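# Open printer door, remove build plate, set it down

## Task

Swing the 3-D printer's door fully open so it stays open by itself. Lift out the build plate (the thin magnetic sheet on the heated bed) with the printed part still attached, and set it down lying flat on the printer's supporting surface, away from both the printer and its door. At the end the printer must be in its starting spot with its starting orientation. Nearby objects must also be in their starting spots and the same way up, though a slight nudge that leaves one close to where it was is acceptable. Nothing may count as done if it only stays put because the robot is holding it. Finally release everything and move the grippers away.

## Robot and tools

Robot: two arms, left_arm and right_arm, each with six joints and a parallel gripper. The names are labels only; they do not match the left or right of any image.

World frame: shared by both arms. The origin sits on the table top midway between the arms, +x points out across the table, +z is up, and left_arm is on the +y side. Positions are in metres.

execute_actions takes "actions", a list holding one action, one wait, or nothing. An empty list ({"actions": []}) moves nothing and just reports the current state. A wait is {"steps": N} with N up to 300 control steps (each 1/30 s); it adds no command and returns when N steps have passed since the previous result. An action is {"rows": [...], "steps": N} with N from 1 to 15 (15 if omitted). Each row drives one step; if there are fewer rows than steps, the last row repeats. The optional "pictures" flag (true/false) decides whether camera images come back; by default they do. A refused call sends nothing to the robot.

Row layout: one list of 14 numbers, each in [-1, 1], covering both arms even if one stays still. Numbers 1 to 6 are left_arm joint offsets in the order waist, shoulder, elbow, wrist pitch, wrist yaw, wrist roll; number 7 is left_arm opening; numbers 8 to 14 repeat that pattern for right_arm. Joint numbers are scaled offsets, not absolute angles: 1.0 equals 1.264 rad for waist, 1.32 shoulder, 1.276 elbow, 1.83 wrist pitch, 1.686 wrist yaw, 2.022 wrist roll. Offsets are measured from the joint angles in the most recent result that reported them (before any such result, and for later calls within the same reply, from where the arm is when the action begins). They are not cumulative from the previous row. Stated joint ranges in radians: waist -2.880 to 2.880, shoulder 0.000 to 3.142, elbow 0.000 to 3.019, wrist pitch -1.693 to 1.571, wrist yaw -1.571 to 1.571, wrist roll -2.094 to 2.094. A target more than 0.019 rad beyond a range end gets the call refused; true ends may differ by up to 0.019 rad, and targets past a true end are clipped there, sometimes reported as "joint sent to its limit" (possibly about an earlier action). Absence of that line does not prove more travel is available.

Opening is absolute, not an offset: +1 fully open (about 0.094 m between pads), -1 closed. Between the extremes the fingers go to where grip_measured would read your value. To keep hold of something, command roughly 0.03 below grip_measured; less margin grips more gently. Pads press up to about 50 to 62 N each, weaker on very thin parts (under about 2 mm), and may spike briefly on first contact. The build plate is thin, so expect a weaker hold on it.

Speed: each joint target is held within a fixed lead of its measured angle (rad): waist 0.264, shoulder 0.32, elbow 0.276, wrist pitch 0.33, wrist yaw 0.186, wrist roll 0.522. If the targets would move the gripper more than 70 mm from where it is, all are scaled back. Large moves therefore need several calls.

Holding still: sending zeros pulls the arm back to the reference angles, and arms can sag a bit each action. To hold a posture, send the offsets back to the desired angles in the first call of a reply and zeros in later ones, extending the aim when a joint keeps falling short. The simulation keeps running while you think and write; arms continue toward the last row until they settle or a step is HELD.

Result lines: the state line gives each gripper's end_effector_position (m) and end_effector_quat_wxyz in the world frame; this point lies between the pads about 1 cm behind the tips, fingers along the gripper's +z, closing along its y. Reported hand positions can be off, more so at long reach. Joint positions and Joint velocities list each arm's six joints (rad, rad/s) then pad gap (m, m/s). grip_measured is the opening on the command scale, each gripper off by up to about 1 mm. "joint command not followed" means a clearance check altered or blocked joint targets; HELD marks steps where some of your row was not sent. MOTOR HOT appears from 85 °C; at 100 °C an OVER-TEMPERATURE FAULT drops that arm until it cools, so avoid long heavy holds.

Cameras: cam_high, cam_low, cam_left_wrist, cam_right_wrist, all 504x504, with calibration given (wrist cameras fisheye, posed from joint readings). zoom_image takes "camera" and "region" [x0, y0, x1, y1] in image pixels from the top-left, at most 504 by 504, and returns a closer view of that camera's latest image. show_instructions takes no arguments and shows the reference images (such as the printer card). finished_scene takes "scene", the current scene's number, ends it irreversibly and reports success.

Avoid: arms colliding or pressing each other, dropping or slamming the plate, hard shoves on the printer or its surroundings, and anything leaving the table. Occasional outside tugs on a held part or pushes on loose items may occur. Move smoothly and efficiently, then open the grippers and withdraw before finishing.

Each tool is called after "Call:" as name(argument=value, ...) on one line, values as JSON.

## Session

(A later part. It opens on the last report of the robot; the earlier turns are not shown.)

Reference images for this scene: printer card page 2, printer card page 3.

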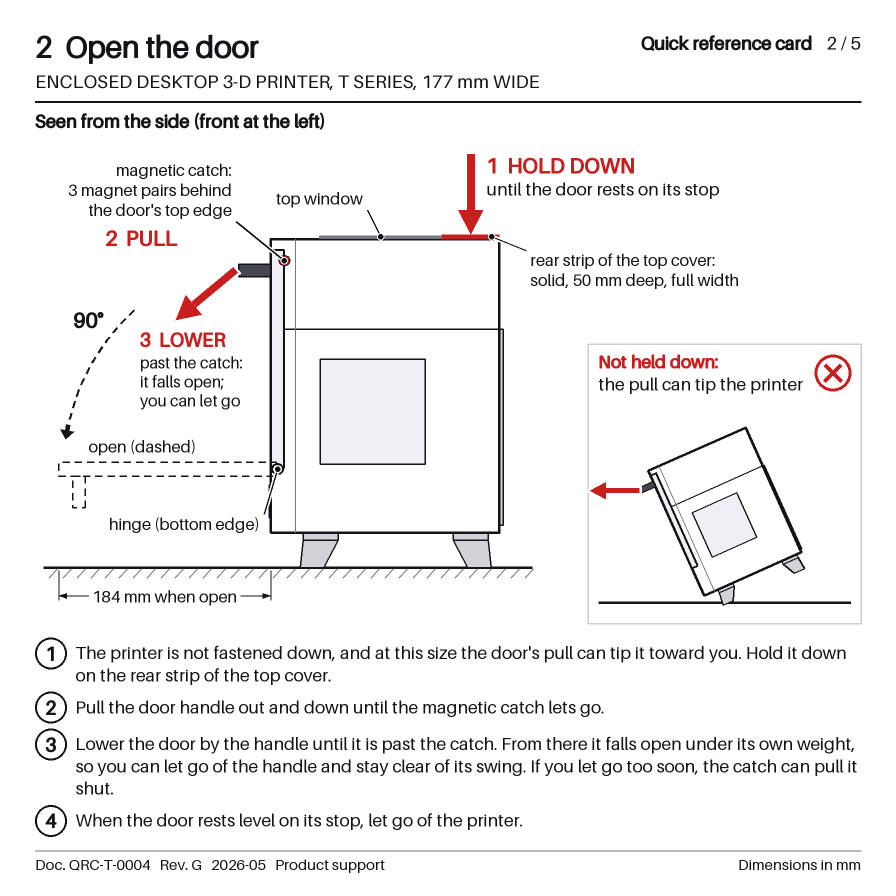

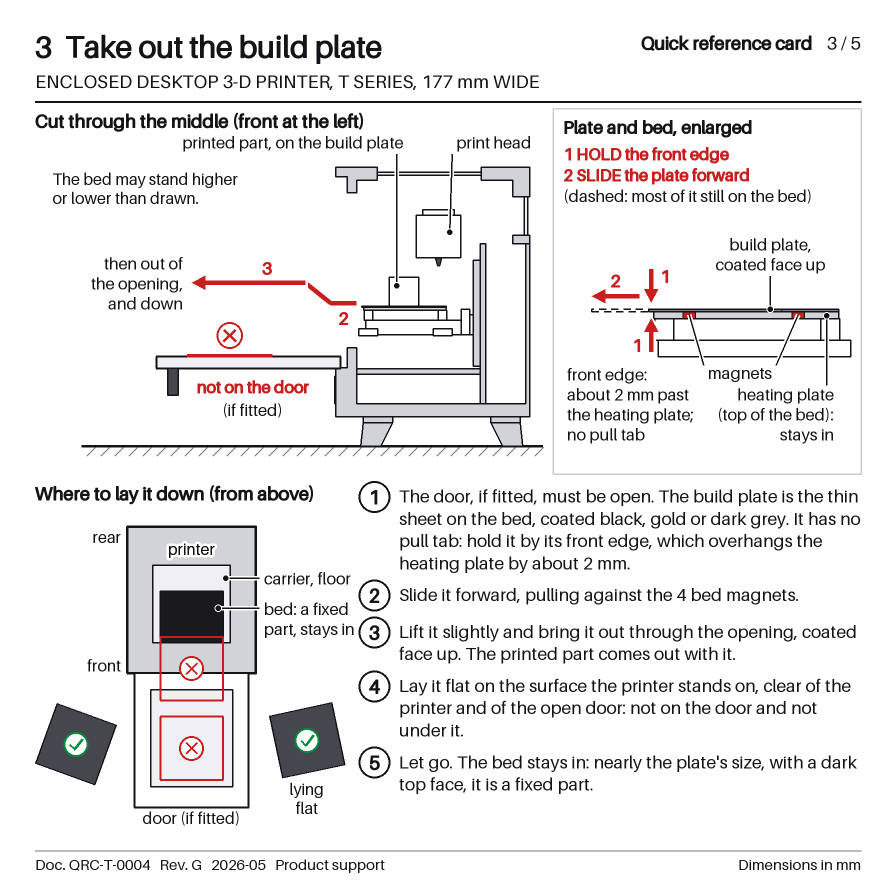

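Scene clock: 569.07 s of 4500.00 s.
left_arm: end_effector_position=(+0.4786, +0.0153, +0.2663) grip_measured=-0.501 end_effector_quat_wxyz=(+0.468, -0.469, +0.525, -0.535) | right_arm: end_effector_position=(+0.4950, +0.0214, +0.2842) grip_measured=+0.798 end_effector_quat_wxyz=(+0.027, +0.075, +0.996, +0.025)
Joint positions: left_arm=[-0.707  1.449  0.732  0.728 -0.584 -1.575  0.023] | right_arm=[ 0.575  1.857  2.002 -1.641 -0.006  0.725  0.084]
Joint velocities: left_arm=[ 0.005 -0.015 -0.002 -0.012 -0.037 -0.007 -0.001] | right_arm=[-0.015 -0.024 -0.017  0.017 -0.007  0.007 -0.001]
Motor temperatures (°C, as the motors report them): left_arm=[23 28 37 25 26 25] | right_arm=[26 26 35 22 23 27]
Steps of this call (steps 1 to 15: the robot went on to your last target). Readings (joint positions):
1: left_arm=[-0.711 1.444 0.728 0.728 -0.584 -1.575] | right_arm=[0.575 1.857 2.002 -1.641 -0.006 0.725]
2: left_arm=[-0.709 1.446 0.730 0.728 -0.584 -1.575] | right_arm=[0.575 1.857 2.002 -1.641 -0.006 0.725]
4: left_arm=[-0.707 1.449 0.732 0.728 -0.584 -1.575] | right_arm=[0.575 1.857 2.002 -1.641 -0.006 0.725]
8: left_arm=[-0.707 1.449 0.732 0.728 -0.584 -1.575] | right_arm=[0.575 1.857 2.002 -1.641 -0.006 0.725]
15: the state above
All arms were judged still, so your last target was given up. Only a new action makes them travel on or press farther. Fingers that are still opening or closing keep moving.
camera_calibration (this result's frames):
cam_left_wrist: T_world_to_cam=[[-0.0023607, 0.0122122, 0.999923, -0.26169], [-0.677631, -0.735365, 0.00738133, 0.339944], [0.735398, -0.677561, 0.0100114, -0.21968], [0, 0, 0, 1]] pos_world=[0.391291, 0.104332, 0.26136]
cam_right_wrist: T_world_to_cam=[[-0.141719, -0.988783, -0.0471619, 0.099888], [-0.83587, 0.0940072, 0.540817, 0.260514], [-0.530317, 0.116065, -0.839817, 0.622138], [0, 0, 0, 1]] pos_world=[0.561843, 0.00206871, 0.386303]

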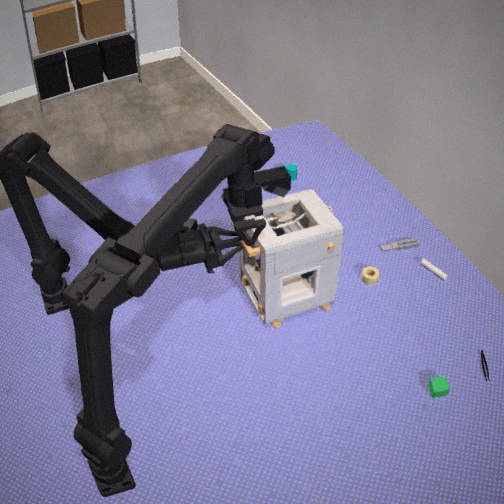

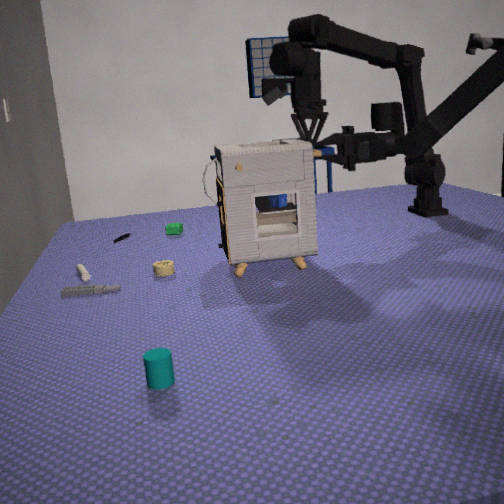

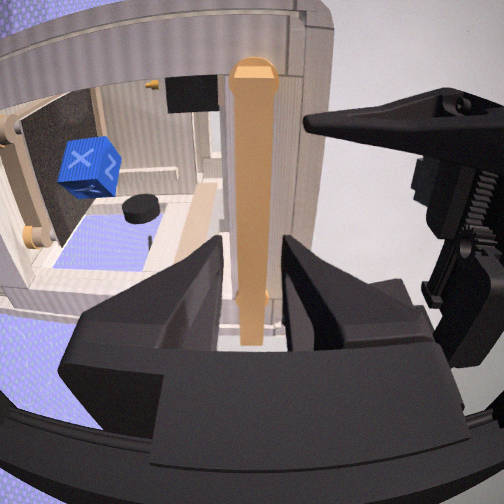

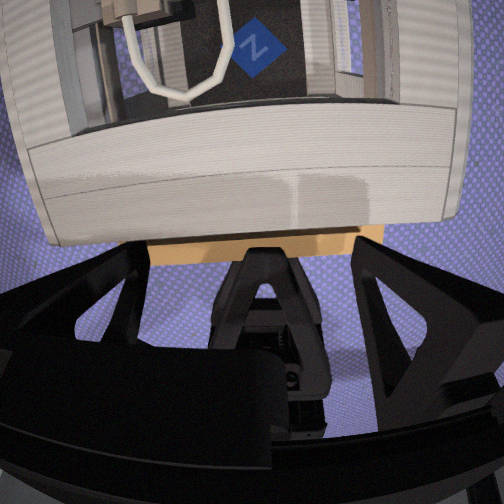

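Call:
execute_actions(actions=[{"rows":[[0.008,0.011,0.035,0,0.002,0,-0.5,0,0,0,0.012,0,0,0.8],[0.009,0.012,0.036,0,0.003,0,-0.5,0,0,0,0.012,0,0,0.8],[0.01,0.014,0.038,0,0.003,0,-0.5,0,0,0,0.012,0,0,0.8],[0.011,0.015,0.039,0,0.004,0,-0.5,0,0,0,0.012,0,0,0.8],[0.012,0.016,0.04,0,0.005,0,-0.55,0,0,0,0.012,0,0,0.8],[0.013,0.017,0.041,0,0.005,0,-0.6,0,0,0,0.012,0,0,0.8],[0.0135,0.018,0.042,0,0.0055,0,-0.65,0,0,0,0.012,0,0,0.8],[0.0135,0.018,0.042,0,0.0055,0,-0.7,0,0,0,0.012,0,0,0.8],[0.0135,0.018,0.042,0,0.0055,0,-0.74,0,0,0,0.012,0,0,0.8],[0.0135,0.018,0.042,0,0.0055,0,-0.78,0,0,0,0.012,0,0,0.8],[0.0135,0.018,0.042,0,0.0055,0,-0.82,0,0,0,0.012,0,0,0.8],[0.0135,0.018,0.042,0,0.0055,0,-0.85,0,0,0,0.012,0,0,0.8]],"steps":15}], pictures=false)

Call:
execute_actions(actions=[{"steps":10}])

Scene clock: 582.23 s of 4500.00 s.
left_arm: end_effector_position=(+0.4841, +0.0147, +0.2662) grip_measured=-0.786 end_effector_quat_wxyz=(+0.468, -0.469, +0.524, -0.535) | right_arm: end_effector_position=(+0.4949, +0.0215, +0.2842) grip_measured=+0.798 end_effector_quat_wxyz=(+0.027, +0.075, +0.996, +0.025)
Joint positions: left_arm=[-0.699  1.461  0.745  0.728 -0.578 -1.575  0.01 ] | right_arm=[ 0.575  1.857  2.002 -1.641 -0.007  0.725  0.084]
Joint velocities: left_arm=[-0.005 -0.005 -0.017 -0.022  0.051 -0.051 -0.001] | right_arm=[-0.015 -0.015 -0.007  0.007  0.037  0.022  0.001]
Motor temperatures (°C, as the motors report them): left_arm=[23 28 37 25 26 25] | right_arm=[26 26 34 22 23 27]
Steps of this call (steps 1 to 90: nothing new was sent; then 9.67 s passed at rest; steps 91 to 105: all 15 steps of this action). Readings (joint positions):
91: left_arm=[-0.707 1.449 0.732 0.728 -0.584 -1.575] | right_arm=[0.575 1.857 2.002 -1.641 -0.007 0.725]
92: left_arm=[-0.707 1.449 0.733 0.728 -0.583 -1.575] | right_arm=[0.575 1.857 2.002 -1.641 -0.007 0.725]
94: left_arm=[-0.706 1.452 0.735 0.728 -0.582 -1.575] | right_arm=[0.575 1.857 2.002 -1.641 -0.007 0.725]
98: left_arm=[-0.701 1.459 0.742 0.728 -0.578 -1.575] | right_arm=[0.575 1.857 2.002 -1.641 -0.007 0.725]
105: the state above

Scene clock: 582.57 s of 4500.00 s.
left_arm: end_effector_position=(+0.4841, +0.0147, +0.2662) grip_measured=-0.786 end_effector_quat_wxyz=(+0.468, -0.469, +0.524, -0.535) | right_arm: end_effector_position=(+0.4949, +0.0215, +0.2842) grip_measured=+0.798 end_effector_quat_wxyz=(+0.027, +0.075, +0.996, +0.025)
Joint positions: left_arm=[-0.699  1.461  0.745  0.728 -0.578 -1.575  0.01 ] | right_arm=[ 0.575  1.857  2.002 -1.641 -0.007  0.725  0.084]
Joint velocities: left_arm=[ 0.015  0.015 -0.002  0.022  0.037 -0.037  0.002] | right_arm=[-0.005  0.005 -0.027  0.012 -0.022  0.022 -0.001]
Motor temperatures (°C, as the motors report them): left_arm=[23 28 37 25 26 25] | right_arm=[26 26 34 22 23 27]
Steps of this call (steps 1 to 10: the robot went on to your last target). Readings (joint positions):
1: left_arm=[-0.699 1.461 0.745 0.728 -0.578 -1.575] | right_arm=[0.575 1.857 2.002 -1.641 -0.007 0.725]
2: left_arm=[-0.699 1.461 0.745 0.728 -0.578 -1.575] | right_arm=[0.575 1.857 2.002 -1.641 -0.007 0.725]
4: left_arm=[-0.699 1.461 0.745 0.728 -0.578 -1.575] | right_arm=[0.575 1.857 2.002 -1.641 -0.007 0.725]
8: left_arm=[-0.699 1.461 0.745 0.728 -0.578 -1.575] | right_arm=[0.575 1.857 2.002 -1.641 -0.007 0.725]
10: the state above
camera_calibration (this result's frames):
cam_left_wrist: T_world_to_cam=[[-0.00271527, 0.0124021, 0.999919, -0.261411], [-0.676511, -0.736397, 0.00729658, 0.342804], [0.736428, -0.676436, 0.0103897, -0.224802], [0, 0, 0, 1]] pos_world=[0.396751, 0.103618, 0.261224]
cam_right_wrist: T_world_to_cam=[[-0.141683, -0.988761, -0.0477347, 0.100131], [-0.835652, 0.0936146, 0.541223, 0.260229], [-0.530671, 0.116572, -0.839523, 0.622169], [0, 0, 0, 1]] pos_world=[0.561815, 0.00211735, 0.386264]

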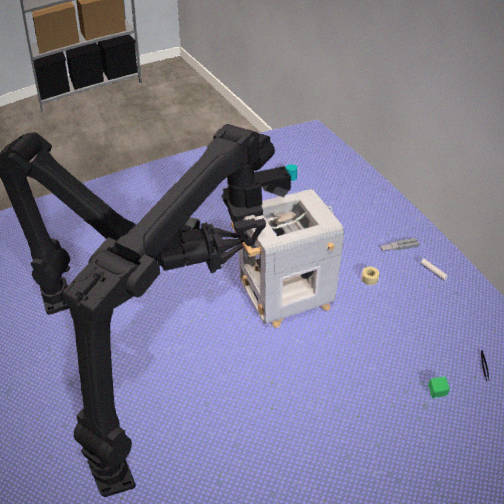

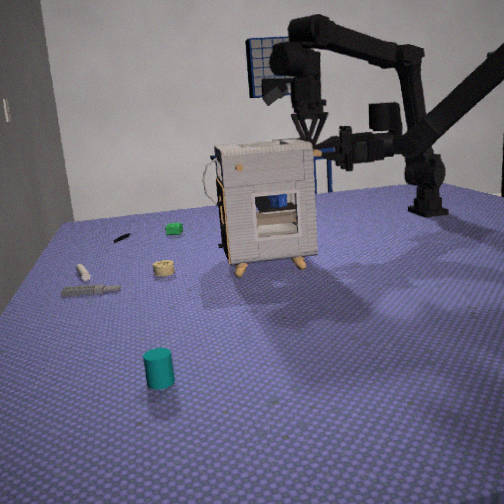

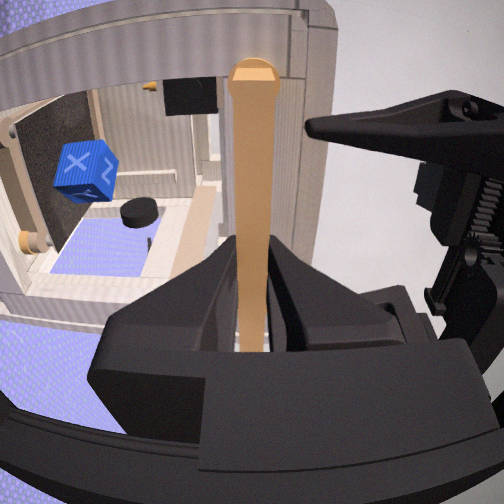

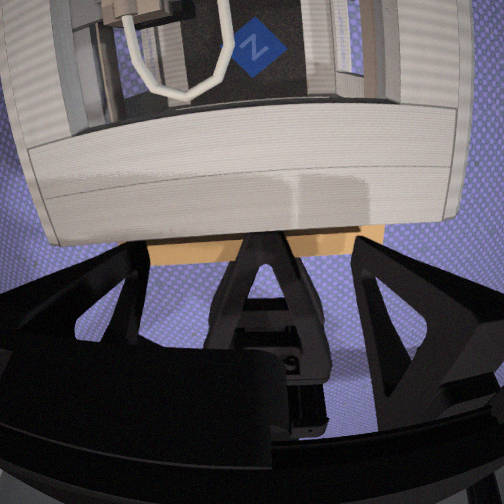

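Call:
execute_actions(actions=[{"rows":[[-0.008,-0.01,-0.006,0,-0.002,0,-0.85,-0.004,0.004,0.01,0.014,0,0,0.8],[-0.012,-0.014,-0.012,0,-0.004,0,-0.85,-0.006,0.005,0.014,0.016,0,0,0.8],[-0.017,-0.018,-0.018,0,-0.006,0,-0.85,-0.008,0.006,0.018,0.018,0,0,0.8],[-0.021,-0.022,-0.024,0,-0.008,0,-0.85,-0.01,0.007,0.022,0.021,0,0,0.8],[-0.026,-0.026,-0.03,0,-0.01,0,-0.85,-0.012,0.008,0.026,0.023,0,0,0.8],[-0.03,-0.03,-0.036,0,-0.012,0,-0.85,-0.014,0.009,0.03,0.026,0,0,0.8],[-0.035,-0.034,-0.042,0,-0.014,0,-0.85,-0.016,0.01,0.033,0.028,0,0,0.8],[-0.039,-0.038,-0.048,0,-0.016,0,-0.85,-0.018,0.011,0.036,0.031,0,0,0.8],[-0.044,-0.042,-0.054,0,-0.018,0,-0.85,-0.02,0.012,0.039,0.033,0,0,0.8],[-0.048,-0.046,-0.06,0,-0.02,0,-0.85,-0.022,0.013,0.042,0.036,0,0,0.8],[-0.053,-0.05,-0.066,0,-0.022,0,-0.85,-0.024,0.014,0.045,0.038,0,0,0.8],[-0.057,-0.055,-0.072,0,-0.024,0,-0.85,-0.026,0.015,0.048,0.04,0,0,0.8]],"steps":15}], pictures=false)

Call:
execute_actions(actions=[{"rows":[[-0.01,-0.01,-0.012,0,-0.002,0,-0.85,-0.004,0,0.01,0.012,0,0,0.8]],"steps":8}])

Scene clock: 599.47 s of 4500.00 s.
left_arm: end_effector_position=(+0.4665, +0.0219, +0.2635) grip_measured=-0.786 end_effector_quat_wxyz=(+0.469, -0.471, +0.525, -0.531) | right_arm: end_effector_position=(+0.4901, +0.0286, +0.2855) grip_measured=+0.799 end_effector_quat_wxyz=(+0.018, +0.080, +0.996, +0.039)
Joint positions: left_arm=[-0.717  1.42   0.697  0.728 -0.601 -1.575  0.01 ] | right_arm=[ 0.58   1.855  2.002 -1.64  -0.039  0.743  0.085]
Joint velocities: left_arm=[-0.034 -0.024  0.002  0.017 -0.066  0.022 -0.001] | right_arm=[ 0.015 -0.005 -0.002  0.017 -0.007  0.051  0.001]
Motor temperatures (°C, as the motors report them): left_arm=[23 28 37 26 26 25] | right_arm=[26 26 34 22 23 27]
Steps of this call (steps 1 to 15: the robot went on to your last target; steps 16 to 90: nothing new was sent; then 13.40 s passed at rest; steps 91 to 105: all 15 steps of this action). Readings (joint positions):
91: left_arm=[-0.699 1.460 0.744 0.728 -0.578 -1.575] | right_arm=[0.575 1.857 2.002 -1.641 -0.008 0.725]
92: left_arm=[-0.700 1.459 0.743 0.728 -0.578 -1.575] | right_arm=[0.575 1.857 2.002 -1.641 -0.008 0.725]
94: left_arm=[-0.701 1.458 0.741 0.728 -0.578 -1.575] | right_arm=[0.575 1.857 2.002 -1.640 -0.009 0.725]
98: left_arm=[-0.703 1.448 0.730 0.728 -0.582 -1.575] | right_arm=[0.575 1.857 2.002 -1.638 -0.018 0.719]
105: the state above

Scene clock: 599.73 s of 4500.00 s.
left_arm: end_effector_position=(+0.4663, +0.0219, +0.2635) grip_measured=-0.786 end_effector_quat_wxyz=(+0.469, -0.471, +0.525, -0.531) | right_arm: end_effector_position=(+0.4886, +0.0300, +0.2863) grip_measured=+0.799 end_effector_quat_wxyz=(+0.017, +0.082, +0.996, +0.041)
Joint positions: left_arm=[-0.717  1.419  0.696  0.728 -0.6   -1.575  0.01 ] | right_arm=[ 0.582  1.854  2.002 -1.641 -0.044  0.749  0.085]
Joint velocities: left_arm=[-0.005 -0.024 -0.007  0.002  0.051 -0.081 -0.   ] | right_arm=[-0.005 -0.005  0.002 -0.007  0.007 -0.007  0.001]
Motor temperatures (°C, as the motors report them): left_arm=[23 28 37 26 26 25] | right_arm=[26 26 34 22 23 27]
Steps of this call (steps 1 to 8: all 8 steps of this action). Readings (joint positions):
1: left_arm=[-0.717 1.419 0.696 0.728 -0.601 -1.575] | right_arm=[0.582 1.854 2.002 -1.641 -0.043 0.747]
2: left_arm=[-0.717 1.419 0.696 0.728 -0.600 -1.575] | right_arm=[0.582 1.854 2.002 -1.641 -0.043 0.749]
4: left_arm=[-0.717 1.419 0.696 0.728 -0.600 -1.575] | right_arm=[0.582 1.854 2.002 -1.641 -0.044 0.749]
8: the state above
camera_calibration (this result's frames):
cam_left_wrist: T_world_to_cam=[[0.00257516, 0.00808804, 0.999964, -0.261202], [-0.672528, -0.740031, 0.00771755, 0.334178], [0.740067, -0.672524, 0.00353374, -0.206762], [0, 0, 0, 1]] pos_world=[0.378434, 0.110362, 0.259345]
cam_right_wrist: T_world_to_cam=[[-0.155886, -0.9847, -0.0778752, 0.123171], [-0.824079, 0.08618, 0.559881, 0.242229], [-0.544604, 0.151453, -0.824905, 0.62116], [0, 0, 0, 1]] pos_world=[0.557102, 0.00633513, 0.38637]

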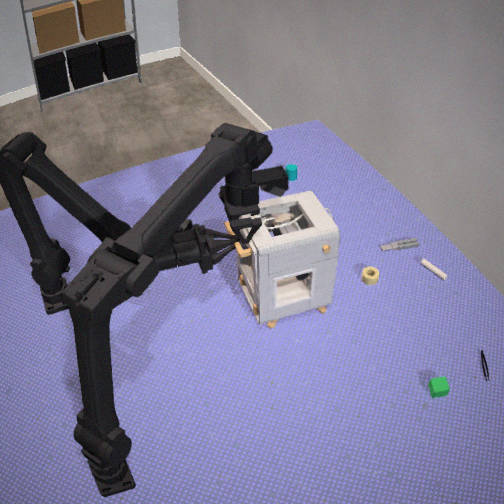

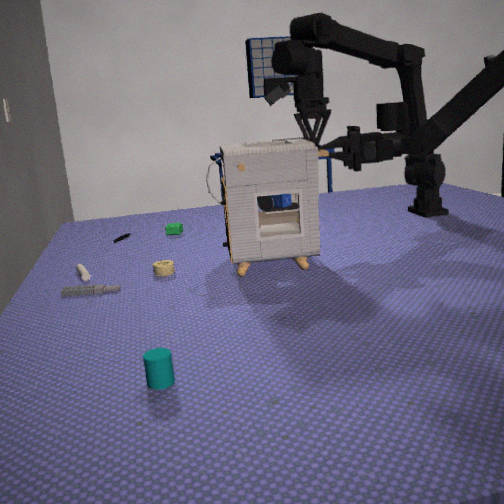

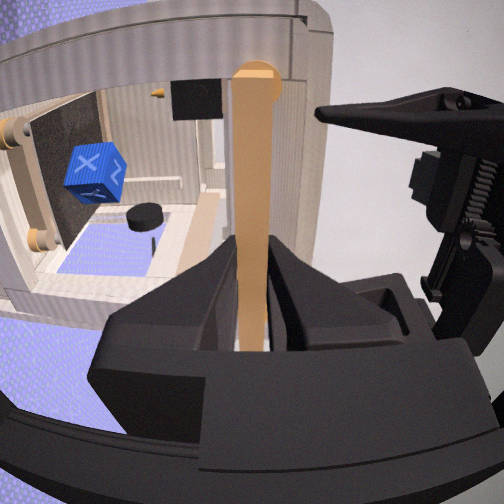

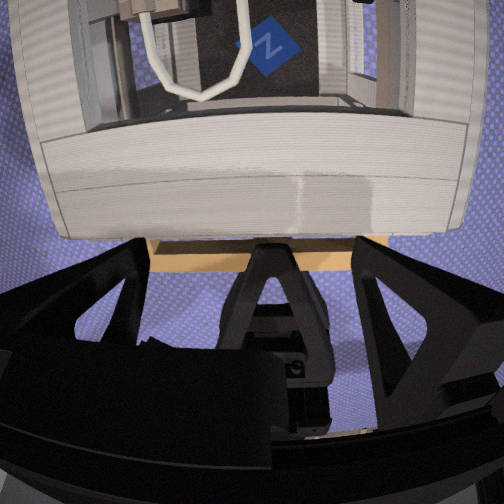

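Call:
execute_actions(actions=[{"rows":[[0,0,0.02,0,0,0,-0.7,-0.004,0.004,0.02,0.012,0.005,-0.004,0.8],[0.004,0.006,0.03,0,0.001,0,-0.6,-0.005,0.005,0.02,0.013,0.008,-0.005,0.8],[0.008,0.012,0.036,0,0.002,0,-0.6,-0.006,0.005,0.02,0.014,0.01,-0.006,0.8],[0.009,0.014,0.039,0,0.003,0,-0.6,-0.008,0.006,0.02,0.015,0.013,-0.007,0.8],[0.01,0.017,0.042,0,0.004,0,-0.6,-0.009,0.006,0.02,0.015,0.015,-0.008,0.8],[0.012,0.019,0.045,0,0.005,0,-0.6,-0.01,0.007,0.02,0.016,0.018,-0.009,0.8],[0.013,0.022,0.048,0,0.006,0,-0.6,-0.011,0.007,0.02,0.017,0.02,-0.01,0.8],[0.014,0.024,0.051,0,0.008,0,-0.6,-0.012,0.008,0.02,0.018,0.022,-0.011,0.8],[0.015,0.027,0.055,0,0.009,0,-0.6,-0.014,0.008,0.02,0.018,0.025,-0.012,0.8],[0.016,0.029,0.058,0,0.01,0,-0.6,-0.015,0.009,0.02,0.019,0.027,-0.013,0.8],[0.018,0.032,0.061,0,0.011,0,-0.6,-0.016,0.009,0.02,0.02,0.03,-0.014,0.8],[0.019,0.034,0.064,0,0.012,0,-0.6,-0.017,0.01,0.02,0.02,0.032,-0.015,0.8],[0.02,0.037,0.067,0,0.013,0,-0.6,-0.018,0.01,0.02,0.021,0.034,-0.016,0.8],[0.021,0.039,0.07,0,0.014,0,-0.6,-0.019,0.01,0.02,0.022,0.036,-0.017,0.8],[0.022,0.042,0.073,0,0.0155,0,-0.6,-0.02,0.01,0.02,0.022,0.038,-0.017,0.8]],"steps":15}], pictures=false)

Call:
execute_actions(actions=[{"steps":15}])

Scene clock: 618.73 s of 4500.00 s.
left_arm: end_effector_position=(+0.4828, +0.0154, +0.2667) grip_measured=-0.602 end_effector_quat_wxyz=(+0.468, -0.469, +0.524, -0.535) | right_arm: end_effector_position=(+0.4916, +0.0270, +0.2863) grip_measured=+0.799 end_effector_quat_wxyz=(+0.029, +0.062, +0.997, +0.028)
Joint positions: left_arm=[-0.701  1.457  0.741  0.728 -0.58  -1.575  0.019] | right_arm=[ 0.585  1.854  2.002 -1.638 -0.009  0.71   0.085]
Joint velocities: left_arm=[ 0.034  0.073  0.105 -0.017  0.022  0.037  0.   ] | right_arm=[ 0.015  0.005  0.007 -0.007  0.007 -0.11   0.   ]
Motor temperatures (°C, as the motors report them): left_arm=[23 28 36 26 26 25] | right_arm=[26 26 35 22 23 27]
Steps of this call (steps 1 to 15: the robot went on to your last target; steps 16 to 90: nothing new was sent; then 15.50 s passed at rest; steps 91 to 105: all 15 steps of this action). Readings (joint positions):
91: left_arm=[-0.716 1.419 0.698 0.728 -0.600 -1.575] | right_arm=[0.582 1.854 2.002 -1.641 -0.042 0.749]
92: left_arm=[-0.716 1.419 0.698 0.728 -0.600 -1.575] | right_arm=[0.582 1.854 2.002 -1.641 -0.040 0.747]
94: left_arm=[-0.716 1.421 0.699 0.728 -0.600 -1.575] | right_arm=[0.582 1.854 2.002 -1.641 -0.036 0.743]
98: left_arm=[-0.712 1.433 0.711 0.728 -0.593 -1.575] | right_arm=[0.582 1.854 2.002 -1.640 -0.027 0.732]
105: the state above

Scene clock: 619.23 s of 4500.00 s.
left_arm: end_effector_position=(+0.4859, +0.0149, +0.2667) grip_measured=-0.602 end_effector_quat_wxyz=(+0.469, -0.470, +0.523, -0.535) | right_arm: end_effector_position=(+0.4915, +0.0271, +0.2862) grip_measured=+0.799 end_effector_quat_wxyz=(+0.030, +0.061, +0.997, +0.027)
Joint positions: left_arm=[-0.697  1.464  0.749  0.728 -0.578 -1.575  0.019] | right_arm=[ 0.586  1.854  2.002 -1.638 -0.007  0.709  0.085]
Joint velocities: left_arm=[-0.015 -0.005 -0.022  0.002 -0.066 -0.066  0.001] | right_arm=[-0.005 -0.005 -0.032  0.022  0.007  0.007 -0.   ]
Motor temperatures (°C, as the motors report them): left_arm=[23 28 36 26 26 25] | right_arm=[26 26 35 22 23 27]
Steps of this call (steps 1 to 15: the robot went on to your last target). Readings (joint positions):
1: left_arm=[-0.699 1.460 0.745 0.728 -0.579 -1.575] | right_arm=[0.585 1.854 2.002 -1.638 -0.008 0.709]
2: left_arm=[-0.698 1.462 0.747 0.728 -0.578 -1.575] | right_arm=[0.586 1.854 2.002 -1.638 -0.007 0.709]
4: left_arm=[-0.697 1.464 0.749 0.728 -0.578 -1.575] | right_arm=[0.586 1.854 2.002 -1.638 -0.007 0.709]
8: left_arm=[-0.697 1.464 0.749 0.728 -0.578 -1.575] | right_arm=[0.586 1.854 2.002 -1.638 -0.007 0.709]
15: the state above
All arms were judged still, so your last target was given up. Only a new action makes them travel on or press farther. Fingers that are still opening or closing keep moving.
camera_calibration (this result's frames):
cam_left_wrist: T_world_to_cam=[[-0.00362093, 0.0131306, 0.999907, -0.261474], [-0.67483, -0.737938, 0.00724676, 0.343344], [0.737965, -0.674741, 0.011533, -0.227067], [0, 0, 0, 1]] pos_world=[0.398319, 0.103588, 0.26158]
cam_right_wrist: T_world_to_cam=[[-0.114219, -0.992142, -0.0510697, 0.092805], [-0.841233, 0.0692441, 0.53622, 0.260609], [-0.52847, 0.104208, -0.842532, 0.621512], [0, 0, 0, 1]] pos_world=[0.558283, 0.00926367, 0.38864]

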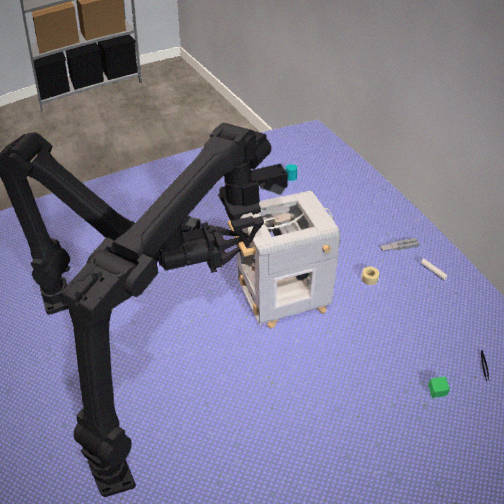

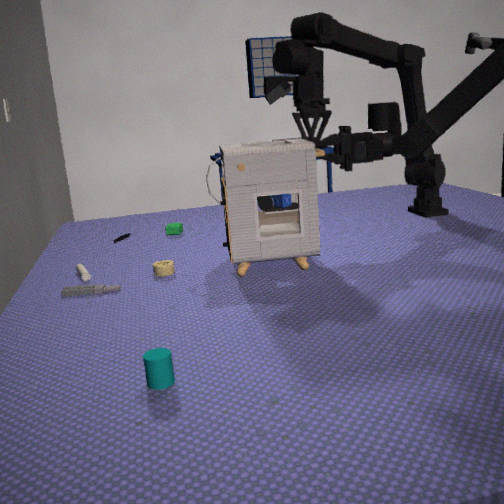

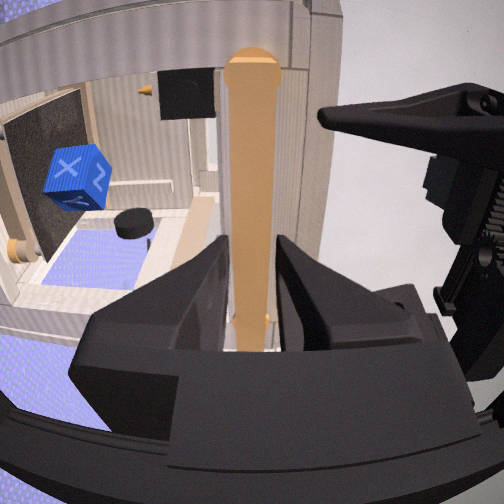

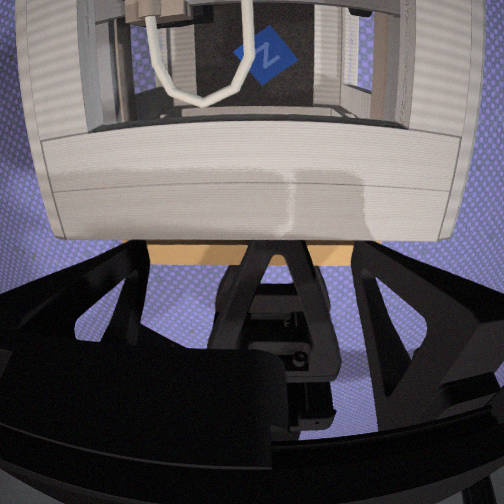

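Call:
execute_actions(actions=[{"rows":[[0,0,0.01,0,0,0,-0.7,-0.01,0.004,0.02,0.015,0.01,0,0.8],[0,0,0.01,0,0,0,-0.76,-0.01,0.004,0.02,0.015,0.01,0,0.8],[0,0,0.01,0,0,0,-0.82,-0.01,0.004,0.02,0.015,0.01,0,0.8],[0,0,0.01,0,0,0,-0.88,-0.01,0.004,0.02,0.015,0.01,0,0.8]],"steps":10}], pictures=false)

Call:
execute_actions(actions=[{"rows":[[-0.008,-0.008,-0.007,0,-0.002,0,-0.88,-0.014,0.005,0.022,0.017,0.012,0,0.8],[-0.014,-0.012,-0.014,0,-0.004,0,-0.88,-0.018,0.006,0.025,0.02,0.015,0,0.8],[-0.02,-0.016,-0.021,0,-0.006,0,-0.88,-0.022,0.007,0.027,0.022,0.017,0,0.8],[-0.026,-0.02,-0.028,0,-0.008,0,-0.88,-0.027,0.008,0.03,0.025,0.02,0,0.8],[-0.032,-0.024,-0.035,0,-0.01,0,-0.88,-0.031,0.009,0.032,0.027,0.022,0,0.8],[-0.038,-0.028,-0.042,0,-0.012,0,-0.88,-0.035,0.01,0.035,0.03,0.025,0,0.8],[-0.044,-0.032,-0.049,0,-0.014,0,-0.88,-0.039,0.011,0.037,0.032,0.027,0,0.8],[-0.05,-0.036,-0.056,0,-0.016,0,-0.88,-0.043,0.012,0.04,0.035,0.03,0,0.8],[-0.056,-0.04,-0.063,0,-0.018,0,-0.88,-0.047,0.013,0.042,0.037,0.032,0,0.8],[-0.062,-0.045,-0.07,0,-0.02,0,-0.88,-0.052,0.014,0.045,0.04,0.035,0,0.8],[-0.068,-0.05,-0.077,0,-0.022,0,-0.88,-0.056,0.015,0.047,0.042,0.037,0,0.8],[-0.074,-0.055,-0.084,0,-0.024,0,-0.88,-0.06,0.015,0.05,0.045,0.04,0,0.8]],"steps":15}], pictures=false)

Call:
execute_actions(actions=[{"rows":[[-0.01,-0.008,-0.01,0,0,0,-0.88,-0.01,0,0.02,0.012,0.008,0,0.8]],"steps":6}])

Scene clock: 642.30 s of 4500.00 s.
left_arm: end_effector_position=(+0.4859, +0.0149, +0.2665) grip_measured=-0.792 end_effector_quat_wxyz=(+0.469, -0.470, +0.524, -0.534) | right_arm: end_effector_position=(+0.4912, +0.0275, +0.2862) grip_measured=+0.799 end_effector_quat_wxyz=(+0.030, +0.061, +0.997, +0.027)
Joint positions: left_arm=[-0.697  1.464  0.749  0.728 -0.578 -1.575  0.01 ] | right_arm=[ 0.587  1.854  2.002 -1.638 -0.006  0.709  0.085]
Joint velocities: left_arm=[-0.005 -0.005  0.002  0.012 -0.022  0.007 -0.001] | right_arm=[ 0.005 -0.015  0.002  0.007  0.051 -0.007 -0.001]
Motor temperatures (°C, as the motors report them): left_arm=[23 28 37 26 26 25] | right_arm=[26 26 35 22 24 27]
Steps of this call (steps 1 to 90: nothing new was sent; then 19.73 s passed at rest; steps 91 to 100: all 10 steps of this action). Readings (joint positions):
91: left_arm=[-0.697 1.464 0.749 0.728 -0.578 -1.575] | right_arm=[0.587 1.854 2.002 -1.638 -0.008 0.709]
92: left_arm=[-0.697 1.464 0.749 0.728 -0.578 -1.575] | right_arm=[0.587 1.854 2.002 -1.638 -0.007 0.709]
94: left_arm=[-0.697 1.464 0.749 0.728 -0.578 -1.575] | right_arm=[0.587 1.854 2.002 -1.638 -0.006 0.709]
98: left_arm=[-0.697 1.464 0.749 0.728 -0.578 -1.575] | right_arm=[0.587 1.854 2.002 -1.638 -0.006 0.709]
100: the state above

Scene clock: 642.80 s of 4500.00 s.
left_arm: end_effector_position=(+0.4445, +0.0172, +0.2539) grip_measured=-0.768 end_effector_quat_wxyz=(+0.463, -0.468, +0.535, -0.529) | right_arm: end_effector_position=(+0.4931, +0.0251, +0.2867) grip_measured=+0.799 end_effector_quat_wxyz=(+0.036, +0.059, +0.997, +0.020)
Joint positions: left_arm=[-0.758  1.395  0.652  0.73  -0.625 -1.578  0.011] | right_arm=[ 0.587  1.853  2.002 -1.637  0.011  0.705  0.085]
Joint velocities: left_arm=[-0.063 -0.054 -0.115  0.017 -0.037 -0.022  0.003] | right_arm=[-0.005  0.005  0.002  0.002  0.007 -0.022 -0.001]
Motor temperatures (°C, as the motors report them): left_arm=[23 28 37 26 26 25] | right_arm=[26 26 35 22 24 27]
Steps of this call (steps 1 to 15: all 15 steps of this action). Readings (joint positions):
1: left_arm=[-0.697 1.464 0.748 0.728 -0.578 -1.575] | right_arm=[0.587 1.854 2.002 -1.638 -0.006 0.709]
2: left_arm=[-0.698 1.464 0.747 0.728 -0.578 -1.575] | right_arm=[0.587 1.854 2.002 -1.638 -0.005 0.709]
4: left_arm=[-0.699 1.462 0.745 0.728 -0.579 -1.575] | right_arm=[0.587 1.854 2.002 -1.638 -0.003 0.709]
8: left_arm=[-0.702 1.459 0.739 0.728 -0.583 -1.575] | right_arm=[0.587 1.854 2.002 -1.638 -0.000 0.711]
15: the state above

Scene clock: 643.00 s of 4500.00 s.
left_arm: end_effector_position=(+0.4439, +0.0179, +0.2536) grip_measured=-0.767 end_effector_quat_wxyz=(+0.463, -0.469, +0.534, -0.529) | right_arm: end_effector_position=(+0.4914, +0.0268, +0.2873) grip_measured=+0.799 end_effector_quat_wxyz=(+0.036, +0.057, +0.997, +0.021)
Joint positions: left_arm=[-0.758  1.393  0.65   0.73  -0.627 -1.581  0.011] | right_arm=[ 0.59   1.852  2.002 -1.638  0.01   0.705  0.085]
Joint velocities: left_arm=[ 0.005 -0.005 -0.007 -0.002 -0.051 -0.007  0.001] | right_arm=[-0.005 -0.024  0.007  0.007  0.022  0.007 -0.001]
Motor temperatures (°C, as the motors report them): left_arm=[23 28 37 26 26 25] | right_arm=[26 26 35 22 24 27]
Steps of this call (steps 1 to 6: all 6 steps of this action). Readings (joint positions):
1: left_arm=[-0.758 1.393 0.650 0.730 -0.627 -1.579] | right_arm=[0.590 1.852 2.002 -1.637 0.007 0.705]
2: left_arm=[-0.758 1.393 0.650 0.730 -0.627 -1.580] | right_arm=[0.590 1.852 2.002 -1.638 0.009 0.705]
4: left_arm=[-0.758 1.393 0.650 0.730 -0.627 -1.580] | right_arm=[0.590 1.852 2.002 -1.638 0.010 0.705]
6: the state above
camera_calibration (this result's frames):
cam_left_wrist: T_world_to_cam=[[0.0173398, 0.000334981, 0.99985, -0.257595], [-0.683305, -0.730033, 0.0120947, 0.319658], [0.729927, -0.683412, -0.0124297, -0.18408], [0, 0, 0, 1]] pos_world=[0.357256, 0.107645, 0.251402]
cam_right_wrist: T_world_to_cam=[[-0.105985, -0.993585, -0.0394544, 0.0852461], [-0.84782, 0.0695612, 0.525702, 0.266234], [-0.519585, 0.0891667, -0.849753, 0.620539], [0, 0, 0, 1]] pos_world=[0.557177, 0.0108481, 0.390709]

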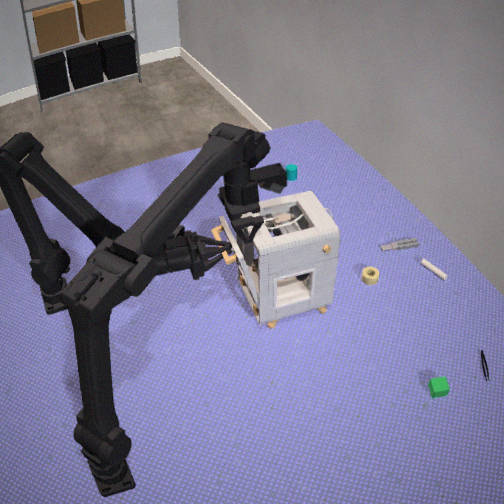

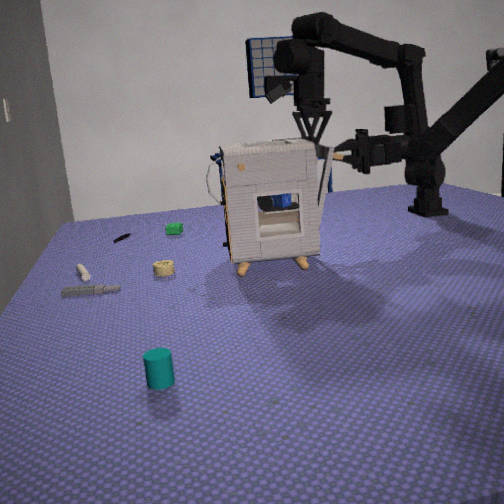

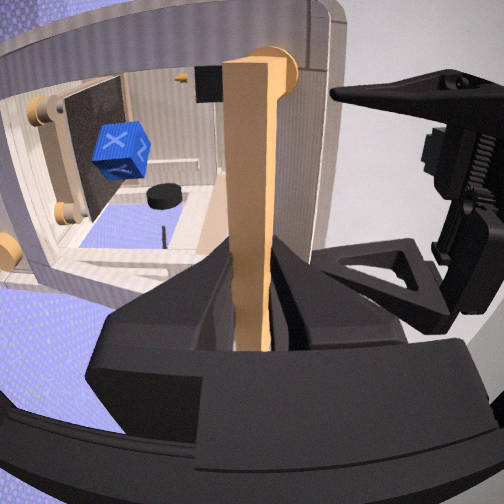

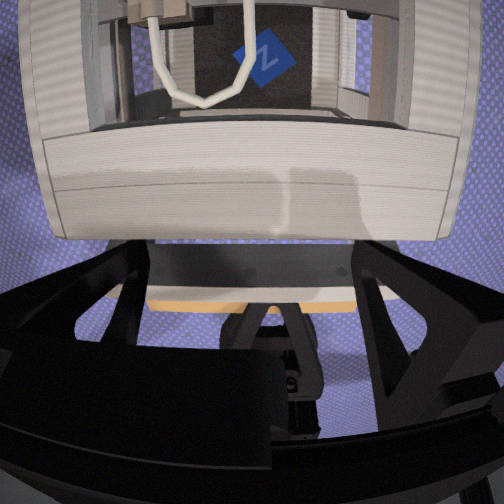

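Call:
execute_actions(actions=[{"rows":[[-0.008,0,-0.007,0.012,-0.004,0,-0.78,0,0,0.02,0.01,0,0,0.8],[-0.013,0,-0.015,0.018,-0.009,0,-0.74,0,0,0.02,0.01,0,0,0.8],[-0.019,0,-0.022,0.024,-0.013,0,-0.7,0,0,0.02,0.01,0,0,0.8],[-0.024,0,-0.03,0.03,-0.018,0,-0.66,0,0,0.02,0.01,0,0,0.8],[-0.029,0,-0.037,0.036,-0.022,0,-0.66,0,0,0.02,0.01,0,0,0.8],[-0.035,0,-0.045,0.042,-0.026,0,-0.66,0,0,0.02,0.01,0,0,0.8],[-0.04,0,-0.052,0.048,-0.031,0,-0.66,0,0,0.02,0.01,0,0,0.8],[-0.045,0.001,-0.06,0.054,-0.035,0,-0.66,0,0,0.02,0.01,0,0,0.8],[-0.051,0.002,-0.067,0.06,-0.04,0,-0.66,0,0,0.02,0.01,0,0,0.8],[-0.056,0.003,-0.075,0.067,-0.044,0,-0.66,0,0,0.02,0.01,0,0,0.8],[-0.062,0.004,-0.082,0.073,-0.048,0,-0.66,0,0,0.02,0.01,0,0,0.8],[-0.067,0.005,-0.09,0.079,-0.053,0,-0.66,0,0,0.02,0.01,0,0,0.8],[-0.072,0.006,-0.097,0.085,-0.057,0,-0.66,0,0,0.02,0.01,0,0,0.8],[-0.078,0.007,-0.105,0.091,-0.062,0,-0.66,0,0,0.02,0.01,0,0,0.8],[-0.083,0.008,-0.112,0.097,-0.066,0,-0.66,0,0,0.02,0.01,0,0,0.8]],"steps":15}], pictures=false)

Call:
execute_actions(actions=[{"steps":12}])

Call:
zoom_image(camera="cam_low", region=[290, 130, 420, 260])

Scene clock: 679.93 s of 4500.00 s.
left_arm: end_effector_position=(+0.3979, +0.0242, +0.2248) grip_measured=-0.661 end_effector_quat_wxyz=(+0.468, -0.473, +0.524, -0.532) | right_arm: end_effector_position=(+0.4911, +0.0273, +0.2873) grip_measured=+0.799 end_effector_quat_wxyz=(+0.035, +0.057, +0.998, +0.022)
Joint positions: left_arm=[-0.844  1.391  0.524  0.872 -0.728 -1.581  0.016] | right_arm=[ 0.591  1.852  2.002 -1.638  0.007  0.705  0.085]
Joint velocities: left_arm=[-0.22   0.005 -0.31   0.266 -0.139  0.051  0.001] | right_arm=[-0.005 -0.015  0.007  0.002  0.11   0.022 -0.   ]
Motor temperatures (°C, as the motors report them): left_arm=[23 28 35 26 26 25] | right_arm=[26 26 36 22 24 27]
Steps of this call (steps 1 to 15: the robot went on to your last target; steps 16 to 90: nothing new was sent; then 33.43 s passed at rest; steps 91 to 105: all 15 steps of this action). Readings (joint positions):
91: left_arm=[-0.758 1.394 0.650 0.732 -0.628 -1.581] | right_arm=[0.591 1.852 2.002 -1.638 0.008 0.705]
92: left_arm=[-0.759 1.394 0.648 0.737 -0.630 -1.581] | right_arm=[0.591 1.852 2.002 -1.638 0.008 0.705]
94: left_arm=[-0.766 1.394 0.636 0.752 -0.645 -1.581] | right_arm=[0.591 1.852 2.002 -1.638 0.008 0.705]
98: left_arm=[-0.794 1.391 0.596 0.798 -0.679 -1.581] | right_arm=[0.591 1.852 2.002 -1.638 0.007 0.705]
105: the state above

Scene clock: 680.33 s of 4500.00 s.
left_arm: end_effector_position=(+0.3890, +0.0243, +0.2162) grip_measured=-0.661 end_effector_quat_wxyz=(+0.466, -0.471, +0.530, -0.530) | right_arm: end_effector_position=(+0.4911, +0.0273, +0.2873) grip_measured=+0.799 end_effector_quat_wxyz=(+0.035, +0.057, +0.998, +0.022)
Joint positions: left_arm=[-0.86   1.394  0.5    0.888 -0.736 -1.581  0.016] | right_arm=[ 0.591  1.852  2.002 -1.638  0.007  0.705  0.085]
Joint velocities: left_arm=[ 0.015 -0.005 -0.007 -0.002 -0.051 -0.007 -0.   ] | right_arm=[-0.005 -0.005 -0.017  0.012 -0.051  0.037  0.   ]
Motor temperatures (°C, as the motors report them): left_arm=[23 28 35 26 26 25] | right_arm=[26 26 36 22 24 27]
Steps of this call (steps 1 to 12: the robot went on to your last target). Readings (joint positions):
1: left_arm=[-0.851 1.391 0.515 0.879 -0.733 -1.581] | right_arm=[0.591 1.852 2.002 -1.638 0.007 0.705]
2: left_arm=[-0.856 1.392 0.507 0.882 -0.734 -1.581] | right_arm=[0.591 1.852 2.002 -1.638 0.007 0.705]
4: left_arm=[-0.860 1.393 0.500 0.887 -0.736 -1.581] | right_arm=[0.591 1.852 2.002 -1.638 0.007 0.705]
8: left_arm=[-0.860 1.394 0.500 0.888 -0.736 -1.581] | right_arm=[0.591 1.852 2.002 -1.638 0.007 0.705]
12: the state above
camera_calibration (this result's frames):
cam_left_wrist: T_world_to_cam=[[0.0110352, 0.00550419, 0.999924, -0.216941], [-0.677793, -0.735163, 0.0115269, 0.285443], [0.73517, -0.677868, -0.00438194, -0.143984], [0, 0, 0, 1]] pos_world=[0.301718, 0.113439, 0.213003]
cam_right_wrist: T_world_to_cam=[[-0.105469, -0.993569, -0.0412025, 0.0859692], [-0.847191, 0.0680806, 0.526909, 0.265294], [-0.520715, 0.0904792, -0.848922, 0.620593], [0, 0, 0, 1]] pos_world=[0.556973, 0.0112043, 0.390592]

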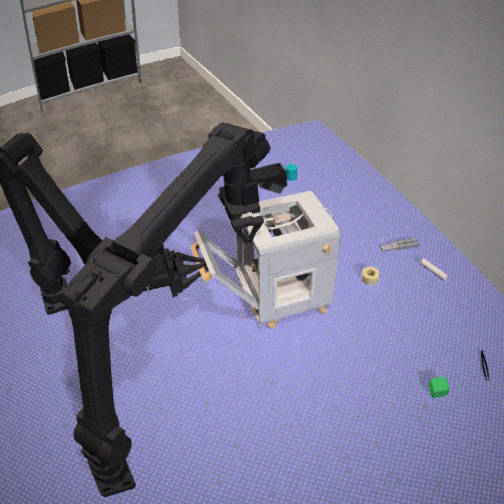

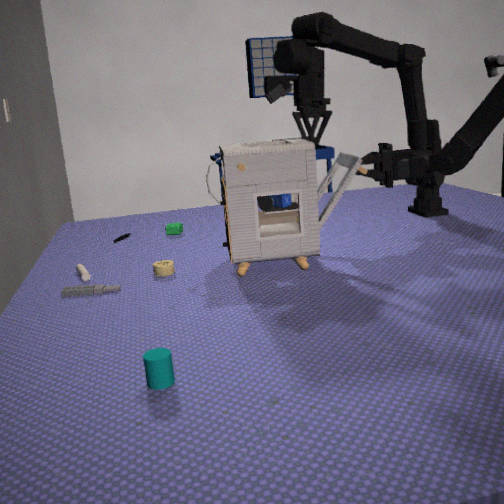

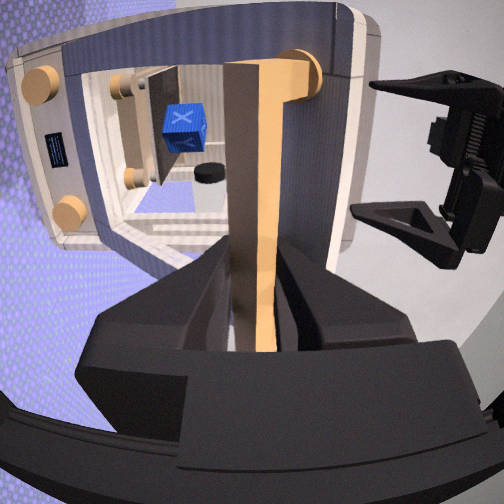

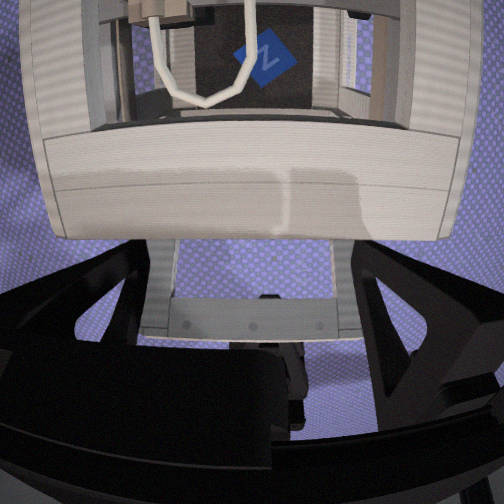

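Region (290, 130, 420, 260) of cam_low's 504x504 image, scaled by 3.877, with more detail than that image has.

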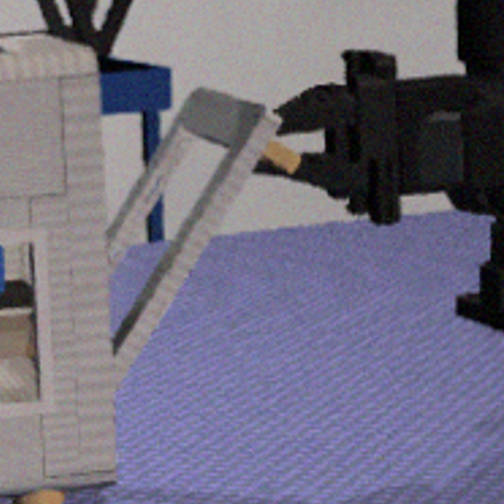

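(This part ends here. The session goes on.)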